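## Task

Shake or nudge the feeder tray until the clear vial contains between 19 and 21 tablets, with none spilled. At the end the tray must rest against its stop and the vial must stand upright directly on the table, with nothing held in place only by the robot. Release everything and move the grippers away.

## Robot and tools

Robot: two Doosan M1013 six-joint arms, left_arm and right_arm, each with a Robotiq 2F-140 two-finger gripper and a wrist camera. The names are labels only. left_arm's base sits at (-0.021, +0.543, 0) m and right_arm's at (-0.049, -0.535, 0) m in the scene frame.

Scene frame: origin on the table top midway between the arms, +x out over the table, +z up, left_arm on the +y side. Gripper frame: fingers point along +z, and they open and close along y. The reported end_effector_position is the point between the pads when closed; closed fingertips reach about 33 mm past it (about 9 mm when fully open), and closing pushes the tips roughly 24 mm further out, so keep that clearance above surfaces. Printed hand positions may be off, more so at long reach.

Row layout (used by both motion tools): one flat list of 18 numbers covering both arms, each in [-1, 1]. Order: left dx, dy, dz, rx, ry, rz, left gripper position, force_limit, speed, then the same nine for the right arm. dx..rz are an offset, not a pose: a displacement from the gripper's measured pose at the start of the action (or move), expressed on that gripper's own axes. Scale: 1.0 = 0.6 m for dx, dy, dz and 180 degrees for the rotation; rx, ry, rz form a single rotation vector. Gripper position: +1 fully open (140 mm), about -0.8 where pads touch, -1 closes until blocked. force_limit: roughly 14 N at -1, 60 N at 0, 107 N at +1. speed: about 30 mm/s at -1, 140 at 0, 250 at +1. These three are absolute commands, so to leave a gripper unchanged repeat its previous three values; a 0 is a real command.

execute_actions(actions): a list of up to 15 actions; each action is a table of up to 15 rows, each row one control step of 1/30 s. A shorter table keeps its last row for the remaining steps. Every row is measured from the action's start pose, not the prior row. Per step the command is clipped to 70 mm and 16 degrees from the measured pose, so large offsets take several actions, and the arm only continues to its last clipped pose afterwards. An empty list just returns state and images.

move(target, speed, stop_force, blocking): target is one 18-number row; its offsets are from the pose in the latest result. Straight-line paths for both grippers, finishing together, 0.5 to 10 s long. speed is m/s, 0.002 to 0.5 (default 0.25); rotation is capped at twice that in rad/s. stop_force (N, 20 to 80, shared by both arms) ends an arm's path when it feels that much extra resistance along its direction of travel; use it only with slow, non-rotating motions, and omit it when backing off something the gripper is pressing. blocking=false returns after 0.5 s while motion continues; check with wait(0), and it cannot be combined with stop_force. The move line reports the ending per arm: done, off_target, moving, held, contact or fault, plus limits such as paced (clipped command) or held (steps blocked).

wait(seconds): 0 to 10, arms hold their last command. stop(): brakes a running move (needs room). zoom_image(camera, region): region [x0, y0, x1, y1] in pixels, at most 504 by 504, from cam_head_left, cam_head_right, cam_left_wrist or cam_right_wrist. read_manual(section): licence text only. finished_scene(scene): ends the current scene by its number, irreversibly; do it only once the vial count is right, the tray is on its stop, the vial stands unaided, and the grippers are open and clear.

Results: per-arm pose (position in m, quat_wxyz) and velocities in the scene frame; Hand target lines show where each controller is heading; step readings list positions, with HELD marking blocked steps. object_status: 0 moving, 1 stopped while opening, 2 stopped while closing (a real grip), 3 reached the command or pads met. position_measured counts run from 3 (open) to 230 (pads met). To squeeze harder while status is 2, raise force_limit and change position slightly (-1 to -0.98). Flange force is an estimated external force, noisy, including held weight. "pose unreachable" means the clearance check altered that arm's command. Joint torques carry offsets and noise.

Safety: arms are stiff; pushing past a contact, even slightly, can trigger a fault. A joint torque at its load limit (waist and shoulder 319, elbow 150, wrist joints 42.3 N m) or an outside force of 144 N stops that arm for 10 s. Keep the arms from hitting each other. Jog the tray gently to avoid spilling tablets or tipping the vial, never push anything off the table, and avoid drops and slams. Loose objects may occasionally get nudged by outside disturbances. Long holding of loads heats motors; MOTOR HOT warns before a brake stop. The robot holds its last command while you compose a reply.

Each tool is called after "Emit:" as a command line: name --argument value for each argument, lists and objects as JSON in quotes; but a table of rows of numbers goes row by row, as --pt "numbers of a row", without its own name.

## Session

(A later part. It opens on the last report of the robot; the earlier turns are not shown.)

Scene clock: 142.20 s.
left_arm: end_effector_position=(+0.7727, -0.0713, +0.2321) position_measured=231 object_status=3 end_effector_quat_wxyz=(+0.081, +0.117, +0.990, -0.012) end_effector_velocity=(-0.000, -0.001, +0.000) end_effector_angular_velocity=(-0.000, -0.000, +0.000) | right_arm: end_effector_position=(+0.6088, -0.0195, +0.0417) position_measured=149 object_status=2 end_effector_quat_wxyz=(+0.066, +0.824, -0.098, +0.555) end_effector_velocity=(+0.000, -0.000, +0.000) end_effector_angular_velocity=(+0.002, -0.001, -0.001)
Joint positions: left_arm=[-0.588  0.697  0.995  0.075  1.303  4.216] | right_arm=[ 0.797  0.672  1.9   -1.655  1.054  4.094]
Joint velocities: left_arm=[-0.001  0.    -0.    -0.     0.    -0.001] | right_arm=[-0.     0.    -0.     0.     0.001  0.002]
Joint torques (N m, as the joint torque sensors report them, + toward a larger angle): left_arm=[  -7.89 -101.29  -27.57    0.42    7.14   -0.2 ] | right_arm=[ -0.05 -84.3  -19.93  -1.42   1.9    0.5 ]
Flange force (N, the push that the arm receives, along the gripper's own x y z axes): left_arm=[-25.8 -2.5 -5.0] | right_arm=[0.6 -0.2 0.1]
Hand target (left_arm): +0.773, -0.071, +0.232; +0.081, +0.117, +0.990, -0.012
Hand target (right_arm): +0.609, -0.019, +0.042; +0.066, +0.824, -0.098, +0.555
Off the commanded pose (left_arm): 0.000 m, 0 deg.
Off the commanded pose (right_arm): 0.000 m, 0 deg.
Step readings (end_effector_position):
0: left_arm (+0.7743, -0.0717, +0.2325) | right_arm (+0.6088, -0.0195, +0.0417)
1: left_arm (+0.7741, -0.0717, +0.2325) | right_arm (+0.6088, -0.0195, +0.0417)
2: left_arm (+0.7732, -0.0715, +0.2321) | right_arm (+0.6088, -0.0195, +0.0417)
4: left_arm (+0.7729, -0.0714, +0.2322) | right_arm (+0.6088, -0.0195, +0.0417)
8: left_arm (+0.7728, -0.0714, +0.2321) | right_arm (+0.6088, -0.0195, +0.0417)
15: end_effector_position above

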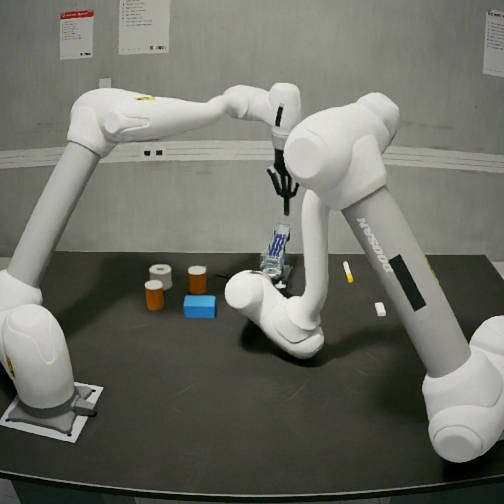

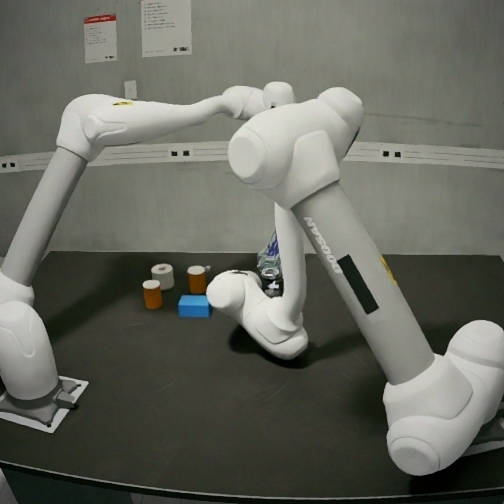

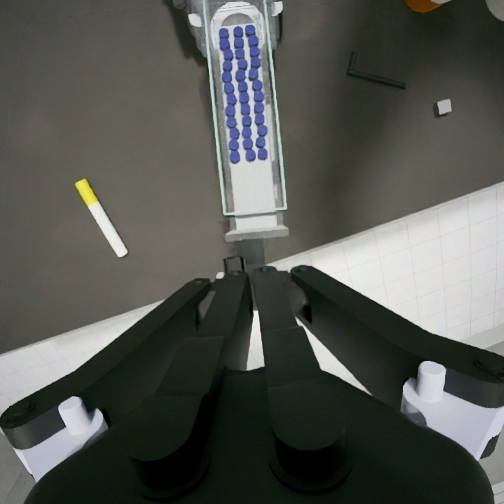

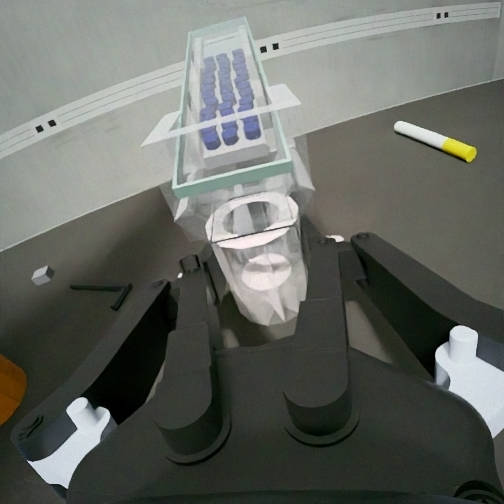

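Emit:
execute_actions --actions '[[[-0.009,0,-0.0012,0,0,0,-1,-0.8,0.3,0,0,0,0,0,0,-1,-0.6,-0.4]]]'

Emit:
execute_actions --actions '[[[0.002,0,0.0003,0,0,0,-1,-0.8,0.3,0,0,0,0,0,0,-1,-0.6,-0.4],[0.003,0,0.0004,0,0,0,-1,-0.8,0.3,0,0,0,0,0,0,-1,-0.6,-0.4],[0.004,0,0.0005,0,0,0,-1,-0.8,0.3,0,0,0,0,0,0,-1,-0.6,-0.4],[0.005,0,0.0007,0,0,0,-1,-0.8,0.3,0,0,0,0,0,0,-1,-0.6,-0.4],[0.006,0,0.0008,0,0,0,-1,-0.8,0.3,0,0,0,0,0,0,-1,-0.6,-0.4],[0.007,0,0.0009,0,0,0,-1,-0.8,0.3,0,0,0,0,0,0,-1,-0.6,-0.4],[0.0077,0,0.001,0,0,0,-1,-0.8,0.3,0,0,0,0,0,0,-1,-0.6,-0.4],[0.0077,0,0.001,0,0,0,-1,-0.8,0.3,0,0,0,0,0,0,-1,-0.6,-0.4],[0,0,0,0,0,0,-1,-0.8,0.3,0,0,0,0,0,0,-1,-0.6,-0.4]]]'

Scene clock: 152.07 s.
left_arm: end_effector_position=(+0.7777, -0.0725, +0.2336) position_measured=231 object_status=3 end_effector_quat_wxyz=(+0.081, +0.117, +0.990, -0.012) end_effector_velocity=(+0.001, -0.000, +0.001) end_effector_angular_velocity=(-0.002, -0.002, -0.001) | right_arm: end_effector_position=(+0.6088, -0.0195, +0.0417) position_measured=149 object_status=2 end_effector_quat_wxyz=(+0.066, +0.824, -0.098, +0.555) end_effector_velocity=(+0.000, -0.000, +0.000) end_effector_angular_velocity=(+0.000, -0.001, -0.001)
Joint positions: left_arm=[-0.586  0.706  0.977  0.074  1.312  4.219] | right_arm=[ 0.797  0.672  1.9   -1.655  1.054  4.094]
Joint velocities: left_arm=[ 0.     0.    -0.001  0.    -0.002  0.001] | right_arm=[ 0.     0.    -0.     0.     0.001  0.001]
Joint torques (N m, as the joint torque sensors report them, + toward a larger angle): left_arm=[   1.66 -109.61  -40.27    3.86   -1.07    0.17] | right_arm=[  1.04 -89.01 -20.7   -1.12   1.93   0.19]
Flange force (N, the push that the arm receives, along the gripper's own x y z axes): left_arm=[-6.2 -4.7 -2.4] | right_arm=[-5.6 -1.9 4.7]
Hand target (left_arm): +0.778, -0.073, +0.234; +0.081, +0.117, +0.990, -0.012
Hand target (right_arm): +0.609, -0.019, +0.042; +0.066, +0.824, -0.098, +0.555
Off the commanded pose (left_arm): 0.000 m, 0 deg.
Off the commanded pose (right_arm): 0.000 m, 0 deg.
Step readings (end_effector_position):
0: left_arm (+0.7726, -0.0713, +0.2320) | right_arm (+0.6088, -0.0195, +0.0417)
1: left_arm (+0.7727, -0.0714, +0.2320) | right_arm (+0.6088, -0.0195, +0.0417)
2: left_arm (+0.7743, -0.0719, +0.2325) | right_arm (+0.6088, -0.0195, +0.0417)
4: left_arm (+0.7772, -0.0726, +0.2331) | right_arm (+0.6088, -0.0195, +0.0417)
8: left_arm (+0.7776, -0.0726, +0.2335) | right_arm (+0.6088, -0.0195, +0.0417)
15: end_effector_position above

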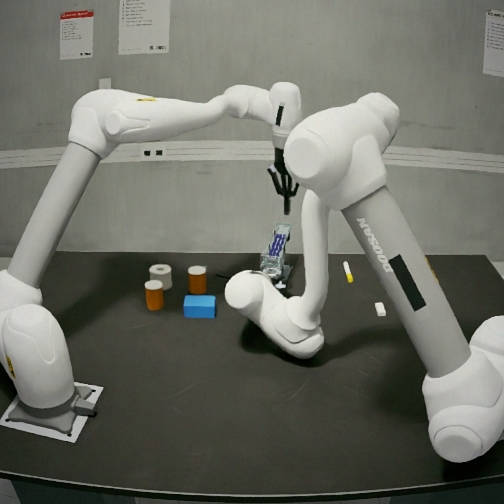

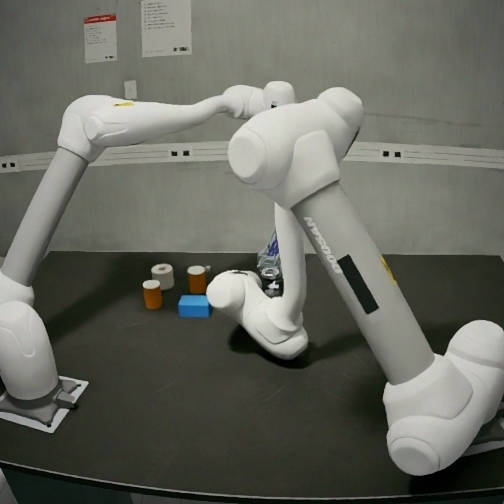

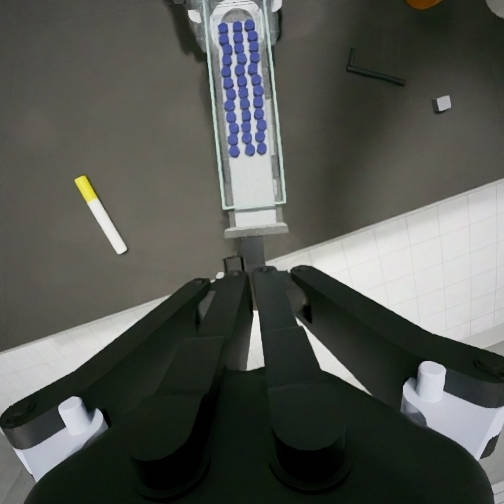

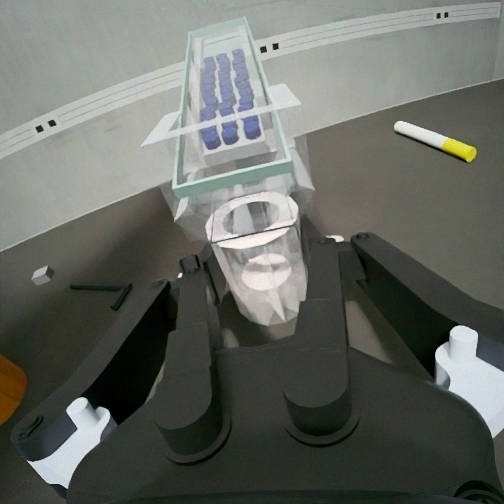

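Scene clock: 152.57 s.
left_arm: end_effector_position=(+0.7777, -0.0726, +0.2337) position_measured=231 object_status=3 end_effector_quat_wxyz=(+0.081, +0.117, +0.990, -0.012) end_effector_velocity=(-0.000, +0.001, -0.001) end_effector_angular_velocity=(+0.001, +0.003, +0.001) | right_arm: end_effector_position=(+0.6088, -0.0195, +0.0417) position_measured=149 object_status=2 end_effector_quat_wxyz=(+0.066, +0.824, -0.098, +0.555) end_effector_velocity=(+0.000, +0.000, +0.000) end_effector_angular_velocity=(+0.001, -0.001, +0.000)
Joint positions: left_arm=[-0.586  0.706  0.977  0.074  1.312  4.219] | right_arm=[ 0.797  0.672  1.9   -1.655  1.054  4.094]
Joint velocities: left_arm=[ 0.001  0.001  0.    -0.001  0.001  0.   ] | right_arm=[-0.    -0.    -0.001 -0.001 -0.     0.   ]
Joint torques (N m, as the joint torque sensors report them, + toward a larger angle): left_arm=[   0.89 -106.87  -40.23    4.73   -0.58    0.6 ] | right_arm=[ -0.93 -86.57 -19.72  -1.48   2.12   0.47]
Flange force (N, the push that the arm receives, along the gripper's own x y z axes): left_arm=[-1.1 -2.2 -2.2] | right_arm=[-2.6 -3.2 0.7]
Hand target (left_arm): +0.778, -0.073, +0.234; +0.081, +0.117, +0.990, -0.012
Hand target (right_arm): +0.609, -0.019, +0.042; +0.066, +0.824, -0.098, +0.555
Off the commanded pose (left_arm): 0.000 m, 0 deg.
Off the commanded pose (right_arm): 0.000 m, 0 deg.
Step readings (end_effector_position):
0: left_arm (+0.7777, -0.0725, +0.2336) | right_arm (+0.6088, -0.0195, +0.0417)
1: left_arm (+0.7777, -0.0725, +0.2336) | right_arm (+0.6088, -0.0195, +0.0417)
2: left_arm (+0.7772, -0.0722, +0.2332) | right_arm (+0.6088, -0.0195, +0.0417)
4: left_arm (+0.7758, -0.0718, +0.2328) | right_arm (+0.6088, -0.0195, +0.0417)
8: left_arm (+0.7736, -0.0715, +0.2323) | right_arm (+0.6088, -0.0195, +0.0417)
15: end_effector_position above

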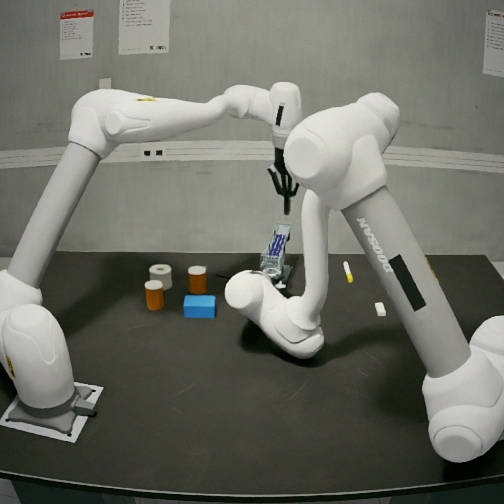

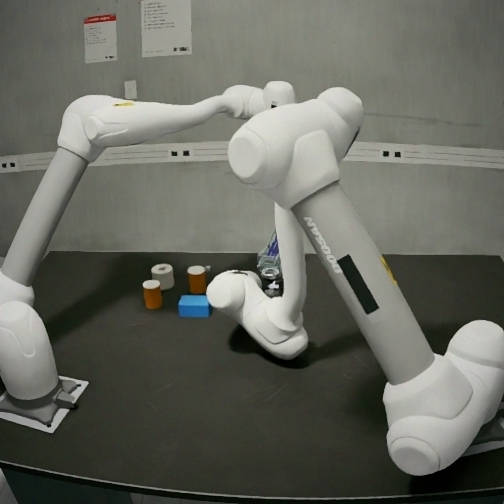

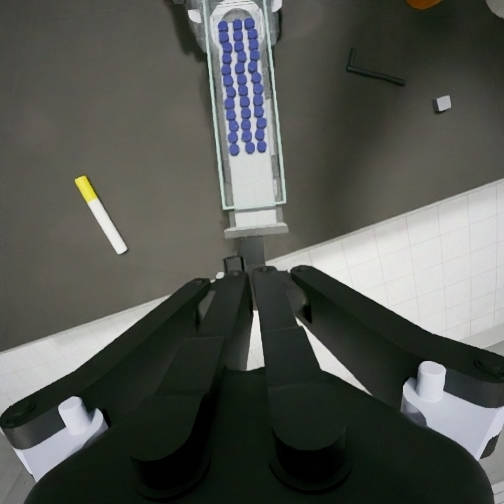

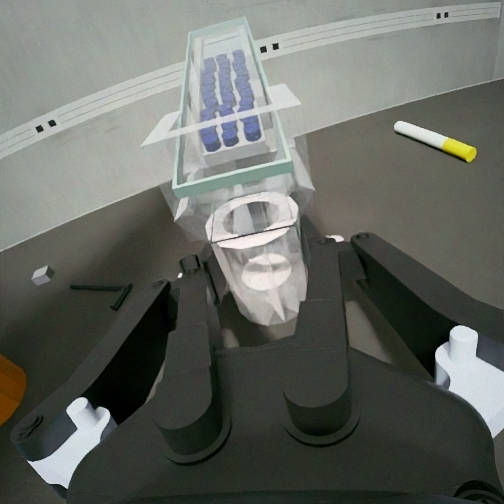

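Emit:
execute_actions --actions '[[[0.0075,0,0.001,0,0,0,-1,-0.8,0.3,0,0,0,0,0,0,-1,-0.6,-0.4],[0.0075,0,0.001,0,0,0,-1,-0.8,0.3,0,0,0,0,0,0,-1,-0.6,-0.4],[0.0075,0,0.001,0,0,0,-1,-0.8,0.3,0,0,0,0,0,0,-1,-0.6,-0.4],[0,0,0,0,0,0,-1,-0.8,0.3,0,0,0,0,0,0,-1,-0.6,-0.4],[0,0,0,0,0,0,-1,-0.8,0.3,0,0,0,0,0,0,-1,-0.6,-0.4],[0,0,0,0,0,0,-1,-0.8,0.3,0,0,0,0,0,0,-1,-0.6,-0.4],[0.0075,0,0.001,0,0,0,-1,-0.8,0.3,0,0,0,0,0,0,-1,-0.6,-0.4],[0.0075,0,0.001,0,0,0,-1,-0.8,0.3,0,0,0,0,0,0,-1,-0.6,-0.4],[0.0075,0,0.001,0,0,0,-1,-0.8,0.3,0,0,0,0,0,0,-1,-0.6,-0.4],[0,0,0,0,0,0,-1,-0.8,0.3,0,0,0,0,0,0,-1,-0.6,-0.4]]]'

Scene clock: 161.97 s.
left_arm: end_effector_position=(+0.7776, -0.0727, +0.2338) position_measured=231 object_status=3 end_effector_quat_wxyz=(+0.081, +0.117, +0.990, -0.012) end_effector_velocity=(+0.001, +0.001, +0.000) end_effector_angular_velocity=(-0.000, +0.001, +0.001) | right_arm: end_effector_position=(+0.6088, -0.0195, +0.0417) position_measured=149 object_status=2 end_effector_quat_wxyz=(+0.066, +0.824, -0.098, +0.555) end_effector_velocity=(-0.000, +0.000, +0.000) end_effector_angular_velocity=(-0.001, +0.000, +0.001)
Joint positions: left_arm=[-0.586  0.706  0.977  0.074  1.312  4.219] | right_arm=[ 0.797  0.672  1.9   -1.655  1.054  4.094]
Joint velocities: left_arm=[ 0.001  0.001 -0.002 -0.001  0.002  0.001] | right_arm=[ 0.     0.    -0.    -0.    -0.    -0.001]
Joint torques (N m, as the joint torque sensors report them, + toward a larger angle): left_arm=[   0.87 -106.75  -40.17    4.16   -0.84   -0.11] | right_arm=[  0.69 -88.19 -18.01  -1.35   2.13   0.42]
Flange force (N, the push that the arm receives, along the gripper's own x y z axes): left_arm=[-1.8 -1.5 -2.8] | right_arm=[-3.4 -7.0 5.2]
Hand target (left_arm): +0.778, -0.073, +0.234; +0.081, +0.117, +0.990, -0.012
Hand target (right_arm): +0.609, -0.019, +0.042; +0.066, +0.824, -0.098, +0.555
Off the commanded pose (left_arm): 0.000 m, 0 deg.
Off the commanded pose (right_arm): 0.000 m, 0 deg.
Step readings (end_effector_position):
0: left_arm (+0.7777, -0.0725, +0.2336) | right_arm (+0.6088, -0.0195, +0.0417)
1: left_arm (+0.7776, -0.0724, +0.2335) | right_arm (+0.6088, -0.0195, +0.0417)
2: left_arm (+0.7757, -0.0718, +0.2326) | right_arm (+0.6088, -0.0195, +0.0417)
4: left_arm (+0.7737, -0.0715, +0.2324) | right_arm (+0.6088, -0.0195, +0.0417)
8: left_arm (+0.7759, -0.0720, +0.2328) | right_arm (+0.6088, -0.0195, +0.0417)
15: end_effector_position above

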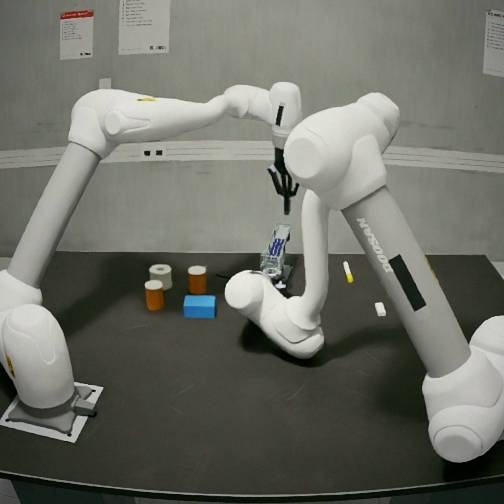

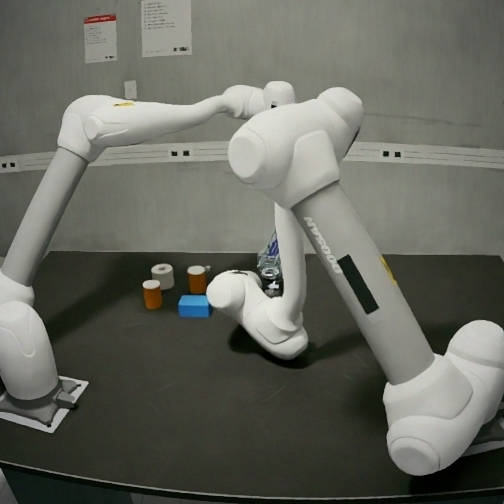

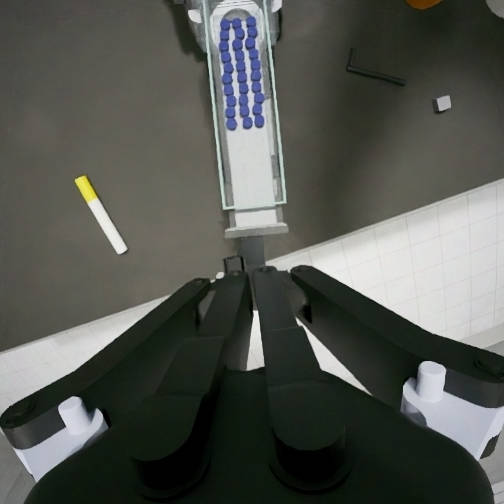

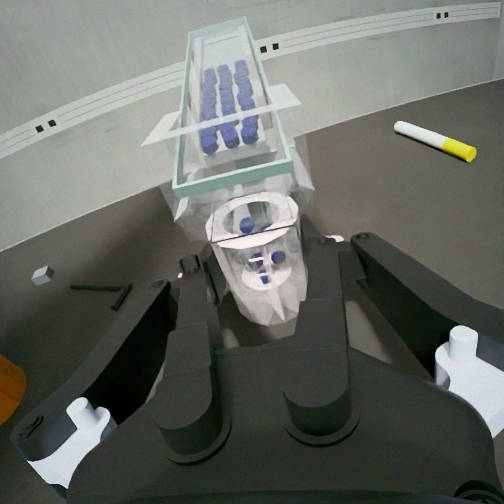

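Much more effective (~2.3 rows per action). Repeat once.

Emit:
execute_actions --actions '[[[0.0073,0,0.001,0,0,0,-1,-0.8,0.3,0,0,0,0,0,0,-1,-0.6,-0.4],[0.0073,0,0.001,0,0,0,-1,-0.8,0.3,0,0,0,0,0,0,-1,-0.6,-0.4],[0.0073,0,0.001,0,0,0,-1,-0.8,0.3,0,0,0,0,0,0,-1,-0.6,-0.4],[0,0,0,0,0,0,-1,-0.8,0.3,0,0,0,0,0,0,-1,-0.6,-0.4],[0,0,0,0,0,0,-1,-0.8,0.3,0,0,0,0,0,0,-1,-0.6,-0.4],[0,0,0,0,0,0,-1,-0.8,0.3,0,0,0,0,0,0,-1,-0.6,-0.4],[0.0073,0,0.001,0,0,0,-1,-0.8,0.3,0,0,0,0,0,0,-1,-0.6,-0.4],[0.0073,0,0.001,0,0,0,-1,-0.8,0.3,0,0,0,0,0,0,-1,-0.6,-0.4],[0.0073,0,0.001,0,0,0,-1,-0.8,0.3,0,0,0,0,0,0,-1,-0.6,-0.4],[0,0,0,0,0,0,-1,-0.8,0.3,0,0,0,0,0,0,-1,-0.6,-0.4]]]'

Emit:
wait --seconds 1

Emit:
zoom_image --camera "cam_left_wrist" --region '[170,0,310,140]'

Scene clock: 171.47 s.
left_arm: end_effector_position=(+0.7775, -0.0727, +0.2338) position_measured=231 object_status=3 end_effector_quat_wxyz=(+0.081, +0.117, +0.990, -0.012) end_effector_velocity=(+0.001, +0.001, +0.001) end_effector_angular_velocity=(-0.001, +0.000, +0.000) | right_arm: end_effector_position=(+0.6088, -0.0195, +0.0417) position_measured=149 object_status=2 end_effector_quat_wxyz=(+0.066, +0.824, -0.098, +0.555) end_effector_velocity=(+0.000, -0.001, +0.000) end_effector_angular_velocity=(+0.000, -0.001, -0.002)
Joint positions: left_arm=[-0.586  0.706  0.977  0.075  1.312  4.219] | right_arm=[ 0.797  0.672  1.9   -1.655  1.054  4.094]
Joint velocities: left_arm=[ 0.002  0.    -0.002 -0.001  0.002  0.002] | right_arm=[-0.001  0.    -0.     0.001  0.001  0.   ]
Joint torques (N m, as the joint torque sensors report them, + toward a larger angle): left_arm=[   2.59 -102.67  -37.78    4.07   -0.64    0.09] | right_arm=[ -0.26 -87.96 -18.81  -1.7    1.97   0.6 ]
Flange force (N, the push that the arm receives, along the gripper's own x y z axes): left_arm=[-1.2 -3.5 -7.0] | right_arm=[-3.5 -6.4 2.6]
Hand target (left_arm): +0.778, -0.073, +0.234; +0.081, +0.117, +0.990, -0.012
Hand target (right_arm): +0.609, -0.019, +0.042; +0.066, +0.824, -0.098, +0.555
Off the commanded pose (left_arm): 0.000 m, 0 deg.
Off the commanded pose (right_arm): 0.000 m, 0 deg.
Step readings (end_effector_position):
0: left_arm (+0.7777, -0.0726, +0.2337) | right_arm (+0.6088, -0.0195, +0.0417)
1: left_arm (+0.7775, -0.0725, +0.2336) | right_arm (+0.6088, -0.0195, +0.0417)
2: left_arm (+0.7757, -0.0719, +0.2327) | right_arm (+0.6088, -0.0195, +0.0417)
4: left_arm (+0.7738, -0.0716, +0.2324) | right_arm (+0.6088, -0.0195, +0.0417)
8: left_arm (+0.7758, -0.0721, +0.2329) | right_arm (+0.6088, -0.0195, +0.0417)
15: end_effector_position above

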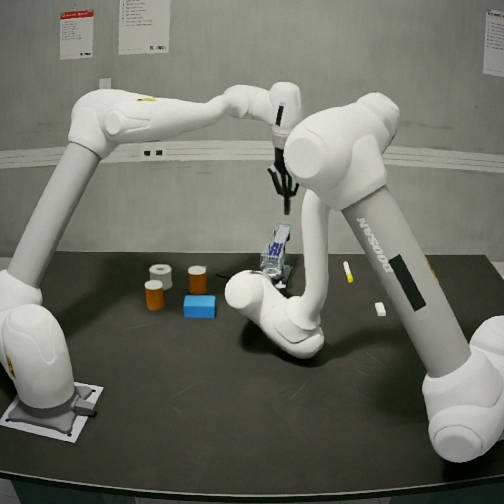

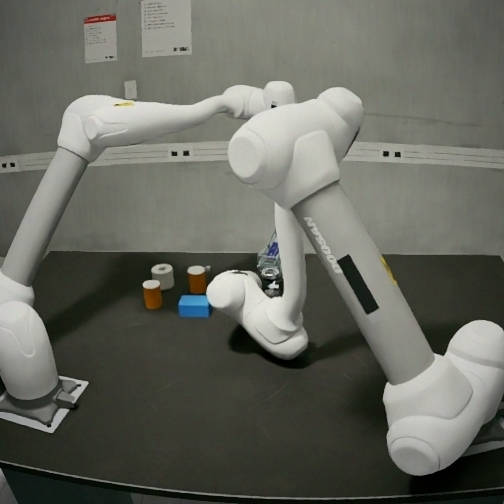

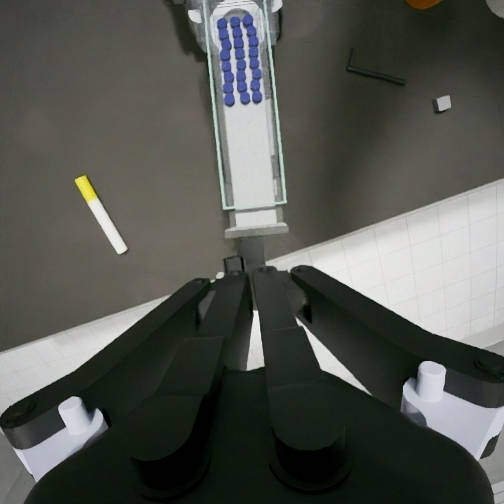

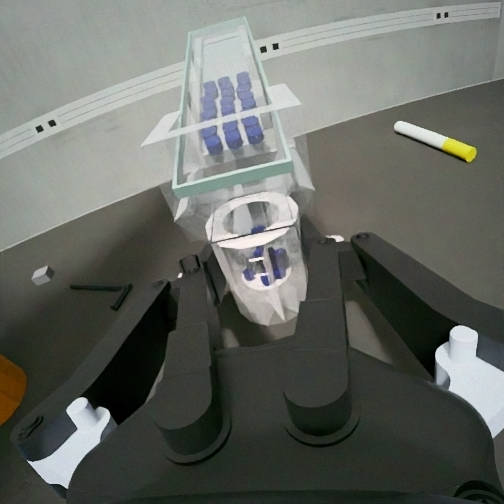

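Scene clock: 172.47 s.
left_arm: end_effector_position=(+0.7776, -0.0727, +0.2338) position_measured=231 object_status=3 end_effector_quat_wxyz=(+0.081, +0.117, +0.990, -0.012) end_effector_velocity=(-0.001, -0.002, +0.001) end_effector_angular_velocity=(-0.001, -0.001, -0.001) | right_arm: end_effector_position=(+0.6088, -0.0195, +0.0417) position_measured=149 object_status=2 end_effector_quat_wxyz=(+0.066, +0.824, -0.098, +0.555) end_effector_velocity=(+0.000, -0.000, +0.000) end_effector_angular_velocity=(+0.000, -0.000, -0.001)
Joint positions: left_arm=[-0.586  0.706  0.977  0.074  1.312  4.219] | right_arm=[ 0.797  0.672  1.9   -1.655  1.054  4.094]
Joint velocities: left_arm=[-0.002 -0.    -0.001  0.     0.    -0.001] | right_arm=[-0.001 -0.     0.    -0.     0.     0.   ]
Joint torques (N m, as the joint torque sensors report them, + toward a larger angle): left_arm=[   0.39 -108.91  -40.69    4.27   -0.82   -0.13] | right_arm=[  0.46 -86.57 -18.53  -1.24   2.43   0.55]
Flange force (N, the push that the arm receives, along the gripper's own x y z axes): left_arm=[-4.1 -2.1 -1.9] | right_arm=[-1.4 -4.6 3.7]
Hand target (left_arm): +0.778, -0.073, +0.234; +0.081, +0.117, +0.990, -0.012
Hand target (right_arm): +0.609, -0.019, +0.042; +0.066, +0.824, -0.098, +0.555
Off the commanded pose (left_arm): 0.000 m, 0 deg.
Off the commanded pose (right_arm): 0.000 m, 0 deg.
wait: 1.00 s; at rest by 0.17 s

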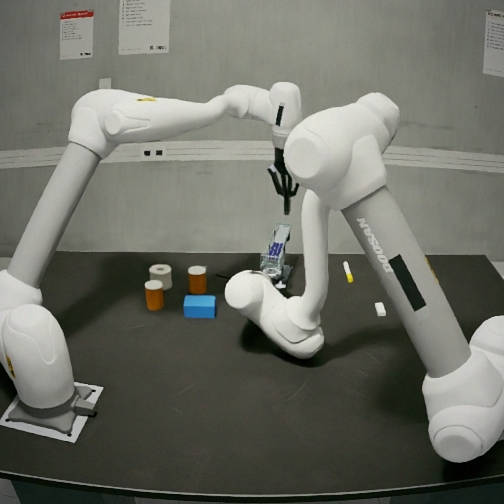

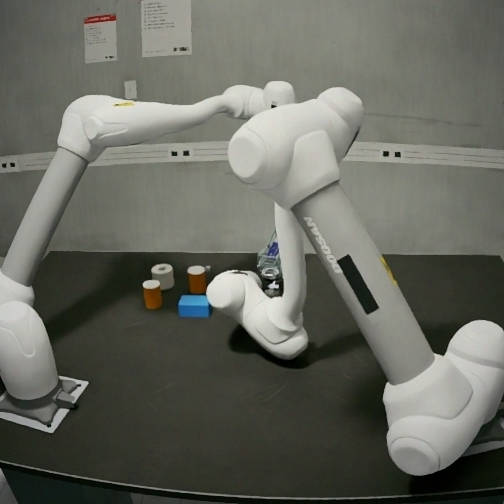

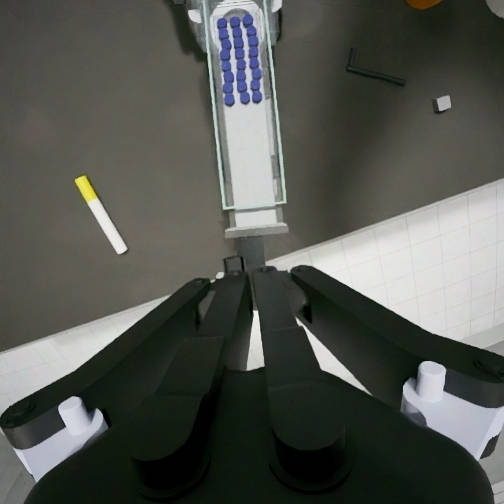

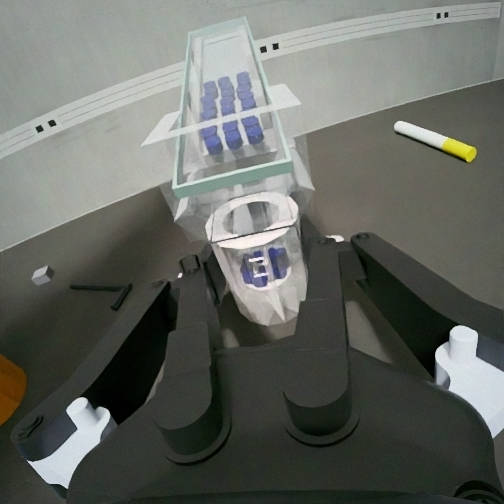

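Region (170, 0, 310, 140) of cam_left_wrist's 504x504 image, scaled by 3.600, with more detail than that image has.

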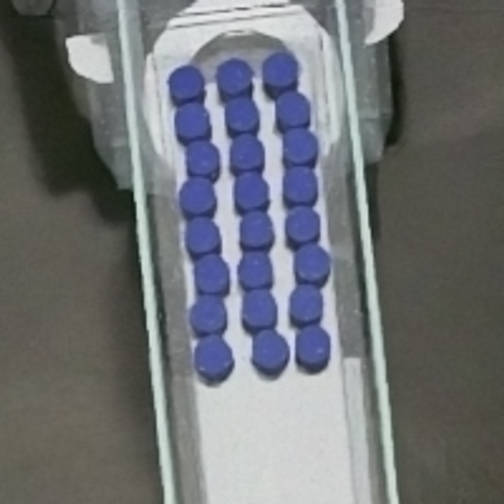

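Emit:
execute_actions --actions '[[[0.0073,0,0.001,0,0,0,-1,-0.8,0.3,0,0,0,0,0,0,-1,-0.6,-0.4],[0.0073,0,0.001,0,0,0,-1,-0.8,0.3,0,0,0,0,0,0,-1,-0.6,-0.4],[0.0073,0,0.001,0,0,0,-1,-0.8,0.3,0,0,0,0,0,0,-1,-0.6,-0.4],[0,0,0,0,0,0,-1,-0.8,0.3,0,0,0,0,0,0,-1,-0.6,-0.4],[0,0,0,0,0,0,-1,-0.8,0.3,0,0,0,0,0,0,-1,-0.6,-0.4],[0,0,0,0,0,0,-1,-0.8,0.3,0,0,0,0,0,0,-1,-0.6,-0.4],[0.0073,0,0.001,0,0,0,-1,-0.8,0.3,0,0,0,0,0,0,-1,-0.6,-0.4],[0.0073,0,0.001,0,0,0,-1,-0.8,0.3,0,0,0,0,0,0,-1,-0.6,-0.4],[0.0073,0,0.001,0,0,0,-1,-0.8,0.3,0,0,0,0,0,0,-1,-0.6,-0.4],[0,0,0,0,0,0,-1,-0.8,0.3,0,0,0,0,0,0,-1,-0.6,-0.4]]]'

Emit:
wait --seconds 1

Emit:
zoom_image --camera "cam_left_wrist" --region '[170,0,310,140]'

Scene clock: 180.93 s.
left_arm: end_effector_position=(+0.7775, -0.0727, +0.2338) position_measured=231 object_status=3 end_effector_quat_wxyz=(+0.081, +0.117, +0.990, -0.012) end_effector_velocity=(+0.001, +0.001, +0.000) end_effector_angular_velocity=(-0.001, +0.001, +0.001) | right_arm: end_effector_position=(+0.6088, -0.0195, +0.0417) position_measured=149 object_status=2 end_effector_quat_wxyz=(+0.066, +0.824, -0.098, +0.555) end_effector_velocity=(-0.000, +0.001, +0.000) end_effector_angular_velocity=(+0.002, +0.000, +0.000)
Joint positions: left_arm=[-0.586  0.706  0.977  0.075  1.312  4.219] | right_arm=[ 0.797  0.672  1.9   -1.655  1.054  4.094]
Joint velocities: left_arm=[ 0.001  0.001 -0.001 -0.001  0.001  0.   ] | right_arm=[ 0.     0.    -0.001 -0.    -0.001  0.001]
Joint torques (N m, as the joint torque sensors report them, + toward a larger angle): left_arm=[  -0.25 -107.95  -40.08    4.22   -0.33    0.18] | right_arm=[ -3.01 -85.49 -20.28  -0.86   2.12   0.22]
Flange force (N, the push that the arm receives, along the gripper's own x y z axes): left_arm=[-3.7 -2.0 -1.6] | right_arm=[-3.1 -1.4 -2.4]
Hand target (left_arm): +0.778, -0.073, +0.234; +0.081, +0.117, +0.990, -0.012
Hand target (right_arm): +0.609, -0.019, +0.042; +0.066, +0.824, -0.098, +0.555
Off the commanded pose (left_arm): 0.000 m, 0 deg.
Off the commanded pose (right_arm): 0.000 m, 0 deg.
Step readings (end_effector_position):
0: left_arm (+0.7776, -0.0727, +0.2338) | right_arm (+0.6088, -0.0195, +0.0417)
1: left_arm (+0.7775, -0.0726, +0.2337) | right_arm (+0.6088, -0.0195, +0.0417)
2: left_arm (+0.7756, -0.0719, +0.2327) | right_arm (+0.6088, -0.0195, +0.0417)
4: left_arm (+0.7738, -0.0716, +0.2324) | right_arm (+0.6088, -0.0195, +0.0417)
8: left_arm (+0.7758, -0.0721, +0.2329) | right_arm (+0.6088, -0.0195, +0.0417)
15: end_effector_position above

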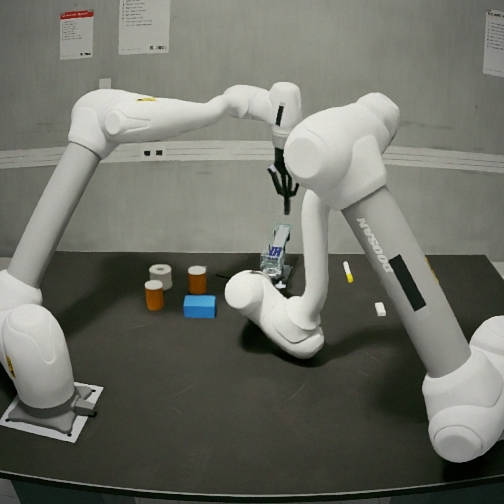

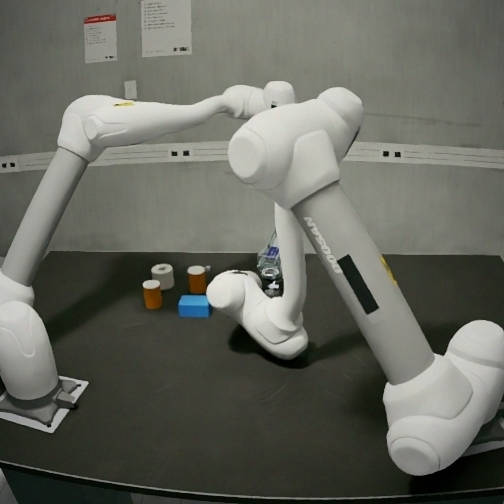

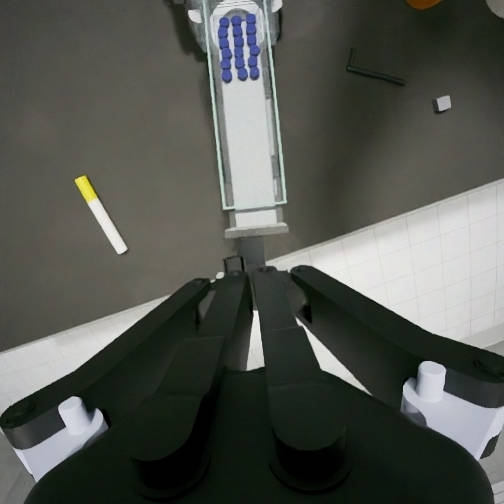

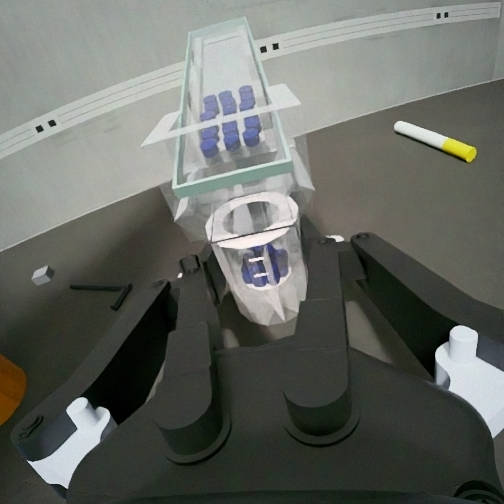

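Scene clock: 181.93 s.
left_arm: end_effector_position=(+0.7776, -0.0727, +0.2338) position_measured=231 object_status=3 end_effector_quat_wxyz=(+0.081, +0.117, +0.990, -0.012) end_effector_velocity=(-0.001, -0.001, -0.000) end_effector_angular_velocity=(+0.001, +0.000, -0.002) | right_arm: end_effector_position=(+0.6088, -0.0195, +0.0417) position_measured=149 object_status=2 end_effector_quat_wxyz=(+0.066, +0.824, -0.098, +0.555) end_effector_velocity=(-0.001, -0.000, -0.000) end_effector_angular_velocity=(-0.000, +0.000, +0.000)
Joint positions: left_arm=[-0.586  0.706  0.977  0.074  1.312  4.219] | right_arm=[ 0.797  0.672  1.9   -1.655  1.054  4.094]
Joint velocities: left_arm=[-0.001  0.     0.     0.     0.     0.001] | right_arm=[ 0.001 -0.     0.001 -0.     0.     0.   ]
Joint torques (N m, as the joint torque sensors report them, + toward a larger angle): left_arm=[  -0.07 -108.02  -40.43    4.15   -0.92    0.1 ] | right_arm=[  1.67 -86.28 -19.16  -1.51   1.75   0.51]
Flange force (N, the push that the arm receives, along the gripper's own x y z axes): left_arm=[-3.5 -2.0 -2.3] | right_arm=[-1.0 -2.9 3.4]
Hand target (left_arm): +0.778, -0.073, +0.234; +0.081, +0.117, +0.990, -0.012
Hand target (right_arm): +0.609, -0.019, +0.042; +0.066, +0.824, -0.098, +0.555
Off the commanded pose (left_arm): 0.000 m, 0 deg.
Off the commanded pose (right_arm): 0.000 m, 0 deg.
wait: 1.00 s; at rest by 0.17 s

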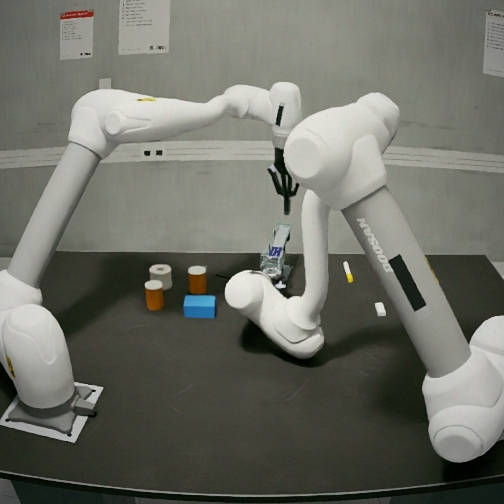

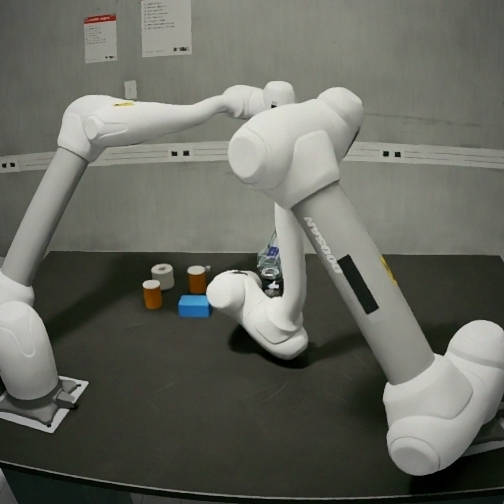

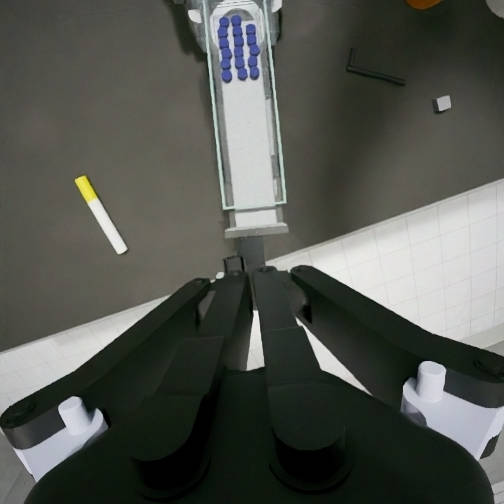

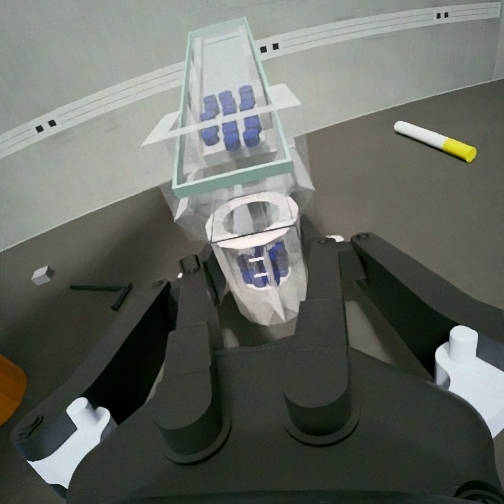

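Region (170, 0, 310, 140) of cam_left_wrist's 504x504 image, scaled by 3.600, with more detail than that image has.

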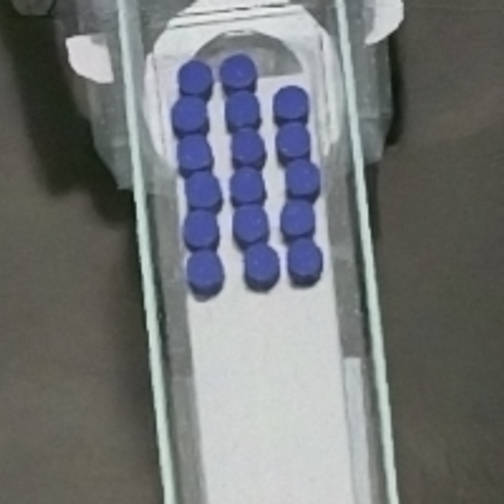

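Emit:
execute_actions --actions '[[[0.002,0,0.0003,0,0,0,-1,-0.8,0.3,0,0,0,0,0,0,-1,-0.6,-0.4],[0.003,0,0.0004,0,0,0,-1,-0.8,0.3,0,0,0,0,0,0,-1,-0.6,-0.4],[0.004,0,0.0005,0,0,0,-1,-0.8,0.3,0,0,0,0,0,0,-1,-0.6,-0.4],[0.005,0,0.0007,0,0,0,-1,-0.8,0.3,0,0,0,0,0,0,-1,-0.6,-0.4],[0.006,0,0.0008,0,0,0,-1,-0.8,0.3,0,0,0,0,0,0,-1,-0.6,-0.4],[0.007,0,0.0009,0,0,0,-1,-0.8,0.3,0,0,0,0,0,0,-1,-0.6,-0.4],[0.0075,0,0.001,0,0,0,-1,-0.8,0.3,0,0,0,0,0,0,-1,-0.6,-0.4],[0.0075,0,0.001,0,0,0,-1,-0.8,0.3,0,0,0,0,0,0,-1,-0.6,-0.4],[-0.003,0,-0.0004,0,0,0,-1,-0.8,0.3,0,0,0,0,0,0,-1,-0.6,-0.4]]]'

Emit:
wait --seconds 1.5

Emit:
zoom_image --camera "cam_left_wrist" --region '[170,0,310,140]'

Emit:
zoom_image --camera "cam_right_wrist" --region '[150,90,370,340]'

Scene clock: 192.87 s.
left_arm: end_effector_position=(+0.7792, -0.0731, +0.2344) position_measured=231 object_status=3 end_effector_quat_wxyz=(+0.081, +0.117, +0.990, -0.012) end_effector_velocity=(+0.002, +0.001, +0.000) end_effector_angular_velocity=(-0.000, +0.001, +0.002) | right_arm: end_effector_position=(+0.6088, -0.0195, +0.0417) position_measured=149 object_status=2 end_effector_quat_wxyz=(+0.066, +0.824, -0.098, +0.555) end_effector_velocity=(-0.000, -0.000, -0.001) end_effector_angular_velocity=(-0.001, +0.001, +0.001)
Joint positions: left_arm=[-0.585  0.709  0.971  0.074  1.315  4.22 ] | right_arm=[ 0.797  0.672  1.9   -1.655  1.054  4.094]
Joint velocities: left_arm=[ 0.002  0.001 -0.002 -0.001  0.001  0.   ] | right_arm=[ 0.    -0.     0.001 -0.    -0.001 -0.   ]
Joint torques (N m, as the joint torque sensors report them, + toward a larger angle): left_arm=[  -2.11 -104.49  -39.38    4.04   -0.68    0.56] | right_arm=[ -0.45 -87.56 -19.6   -1.52   1.97   0.35]
Flange force (N, the push that the arm receives, along the gripper's own x y z axes): left_arm=[-1.3 1.8 -4.3] | right_arm=[-4.0 -3.9 1.8]
Hand target (left_arm): +0.779, -0.073, +0.234; +0.081, +0.117, +0.990, -0.012
Hand target (right_arm): +0.609, -0.019, +0.042; +0.066, +0.824, -0.098, +0.555
Off the commanded pose (left_arm): 0.000 m, 0 deg.
Off the commanded pose (right_arm): 0.000 m, 0 deg.
Step readings (end_effector_position):
0: left_arm (+0.7776, -0.0727, +0.2338) | right_arm (+0.6088, -0.0195, +0.0417)
1: left_arm (+0.7775, -0.0726, +0.2337) | right_arm (+0.6088, -0.0195, +0.0417)
2: left_arm (+0.7769, -0.0722, +0.2332) | right_arm (+0.6088, -0.0195, +0.0417)
4: left_arm (+0.7756, -0.0720, +0.2329) | right_arm (+0.6088, -0.0195, +0.0417)
8: left_arm (+0.7735, -0.0716, +0.2324) | right_arm (+0.6088, -0.0195, +0.0417)
15: end_effector_position above

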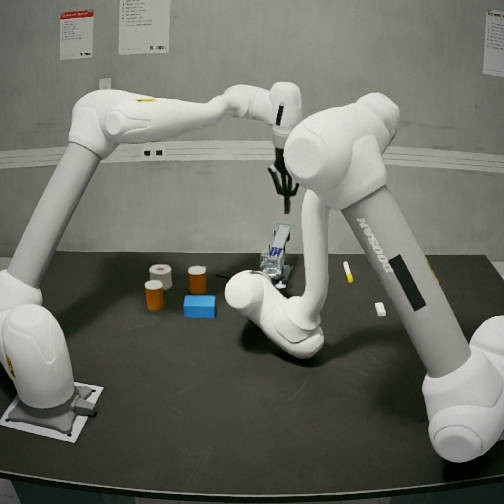

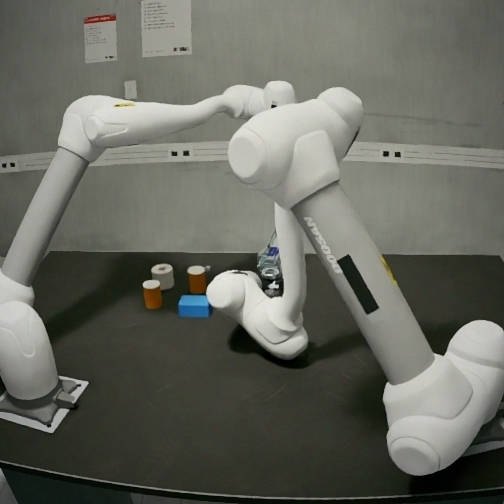

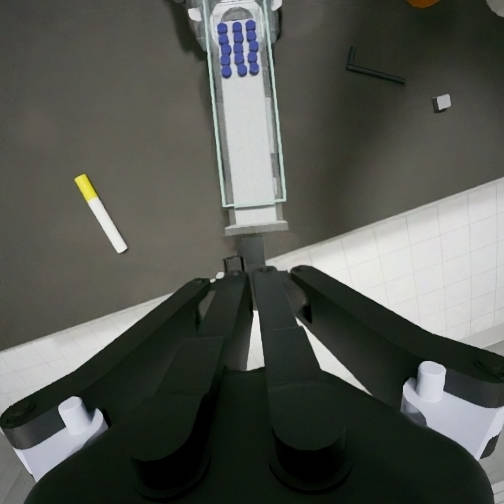

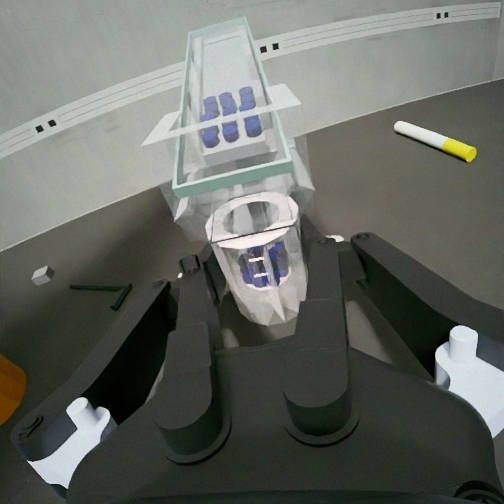

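Scene clock: 194.37 s.
left_arm: end_effector_position=(+0.7793, -0.0731, +0.2343) position_measured=231 object_status=3 end_effector_quat_wxyz=(+0.081, +0.117, +0.990, -0.012) end_effector_velocity=(-0.001, -0.001, +0.000) end_effector_angular_velocity=(+0.001, +0.001, -0.003) | right_arm: end_effector_position=(+0.6088, -0.0195, +0.0417) position_measured=149 object_status=2 end_effector_quat_wxyz=(+0.066, +0.824, -0.098, +0.555) end_effector_velocity=(+0.000, -0.001, +0.000) end_effector_angular_velocity=(-0.001, -0.001, -0.001)
Joint positions: left_arm=[-0.585  0.709  0.971  0.074  1.315  4.22 ] | right_arm=[ 0.797  0.672  1.9   -1.655  1.054  4.094]
Joint velocities: left_arm=[-0.002  0.    -0.001 -0.     0.002  0.001] | right_arm=[-0.    -0.     0.    -0.     0.001  0.   ]
Joint torques (N m, as the joint torque sensors report them, + toward a larger angle): left_arm=[  -1.33 -108.14  -39.67    3.83   -0.71    0.42] | right_arm=[ -0.37 -85.4  -19.3   -1.54   1.66   0.27]
Flange force (N, the push that the arm receives, along the gripper's own x y z axes): left_arm=[-5.9 -2.3 -3.0] | right_arm=[-1.3 -2.6 0.3]
Hand target (left_arm): +0.779, -0.073, +0.234; +0.081, +0.117, +0.990, -0.012
Hand target (right_arm): +0.609, -0.019, +0.042; +0.066, +0.824, -0.098, +0.555
Off the commanded pose (left_arm): 0.000 m, 0 deg.
Off the commanded pose (right_arm): 0.000 m, 0 deg.
wait: 1.50 s; at rest by 0.17 s

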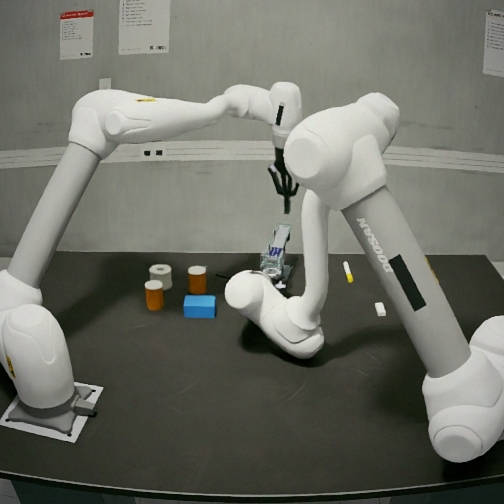

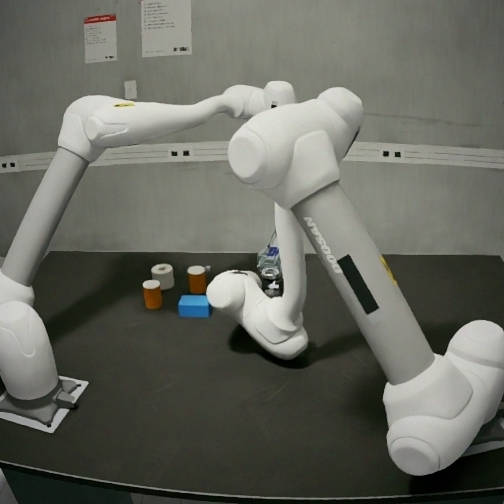

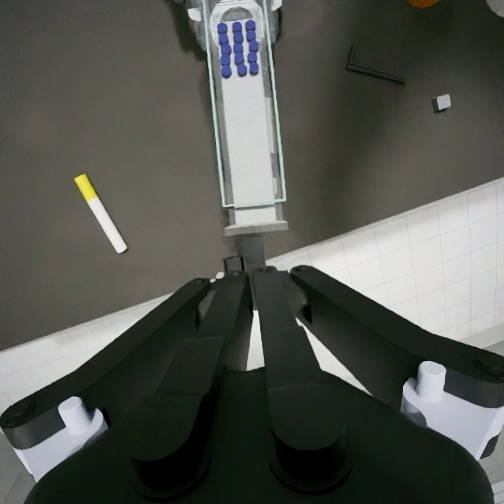

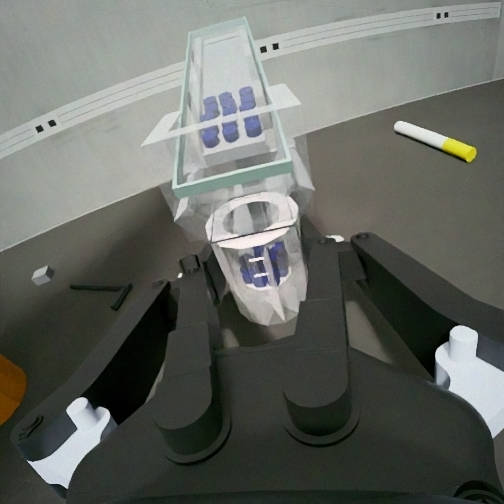

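Region (170, 0, 310, 140) of cam_left_wrist's 504x504 image, scaled by 3.600, with more detail than that image has.

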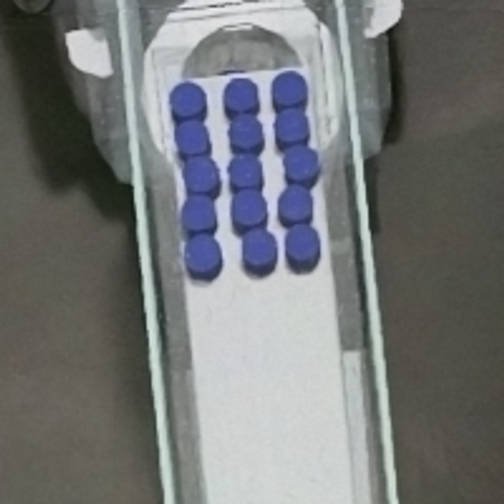

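Region (150, 90, 370, 340) of cam_right_wrist's 504x504 image, scaled by 2.016, with more detail than that image has; it fills the left 444 columns of this view, and the rest is white.

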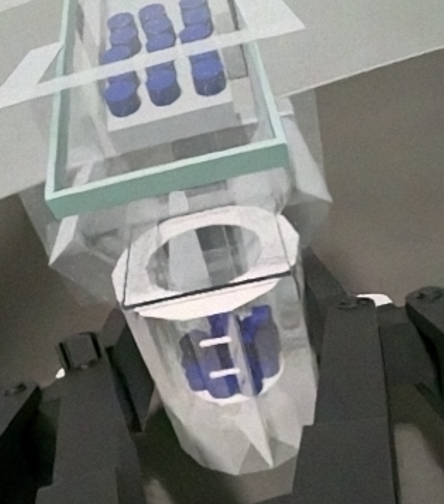

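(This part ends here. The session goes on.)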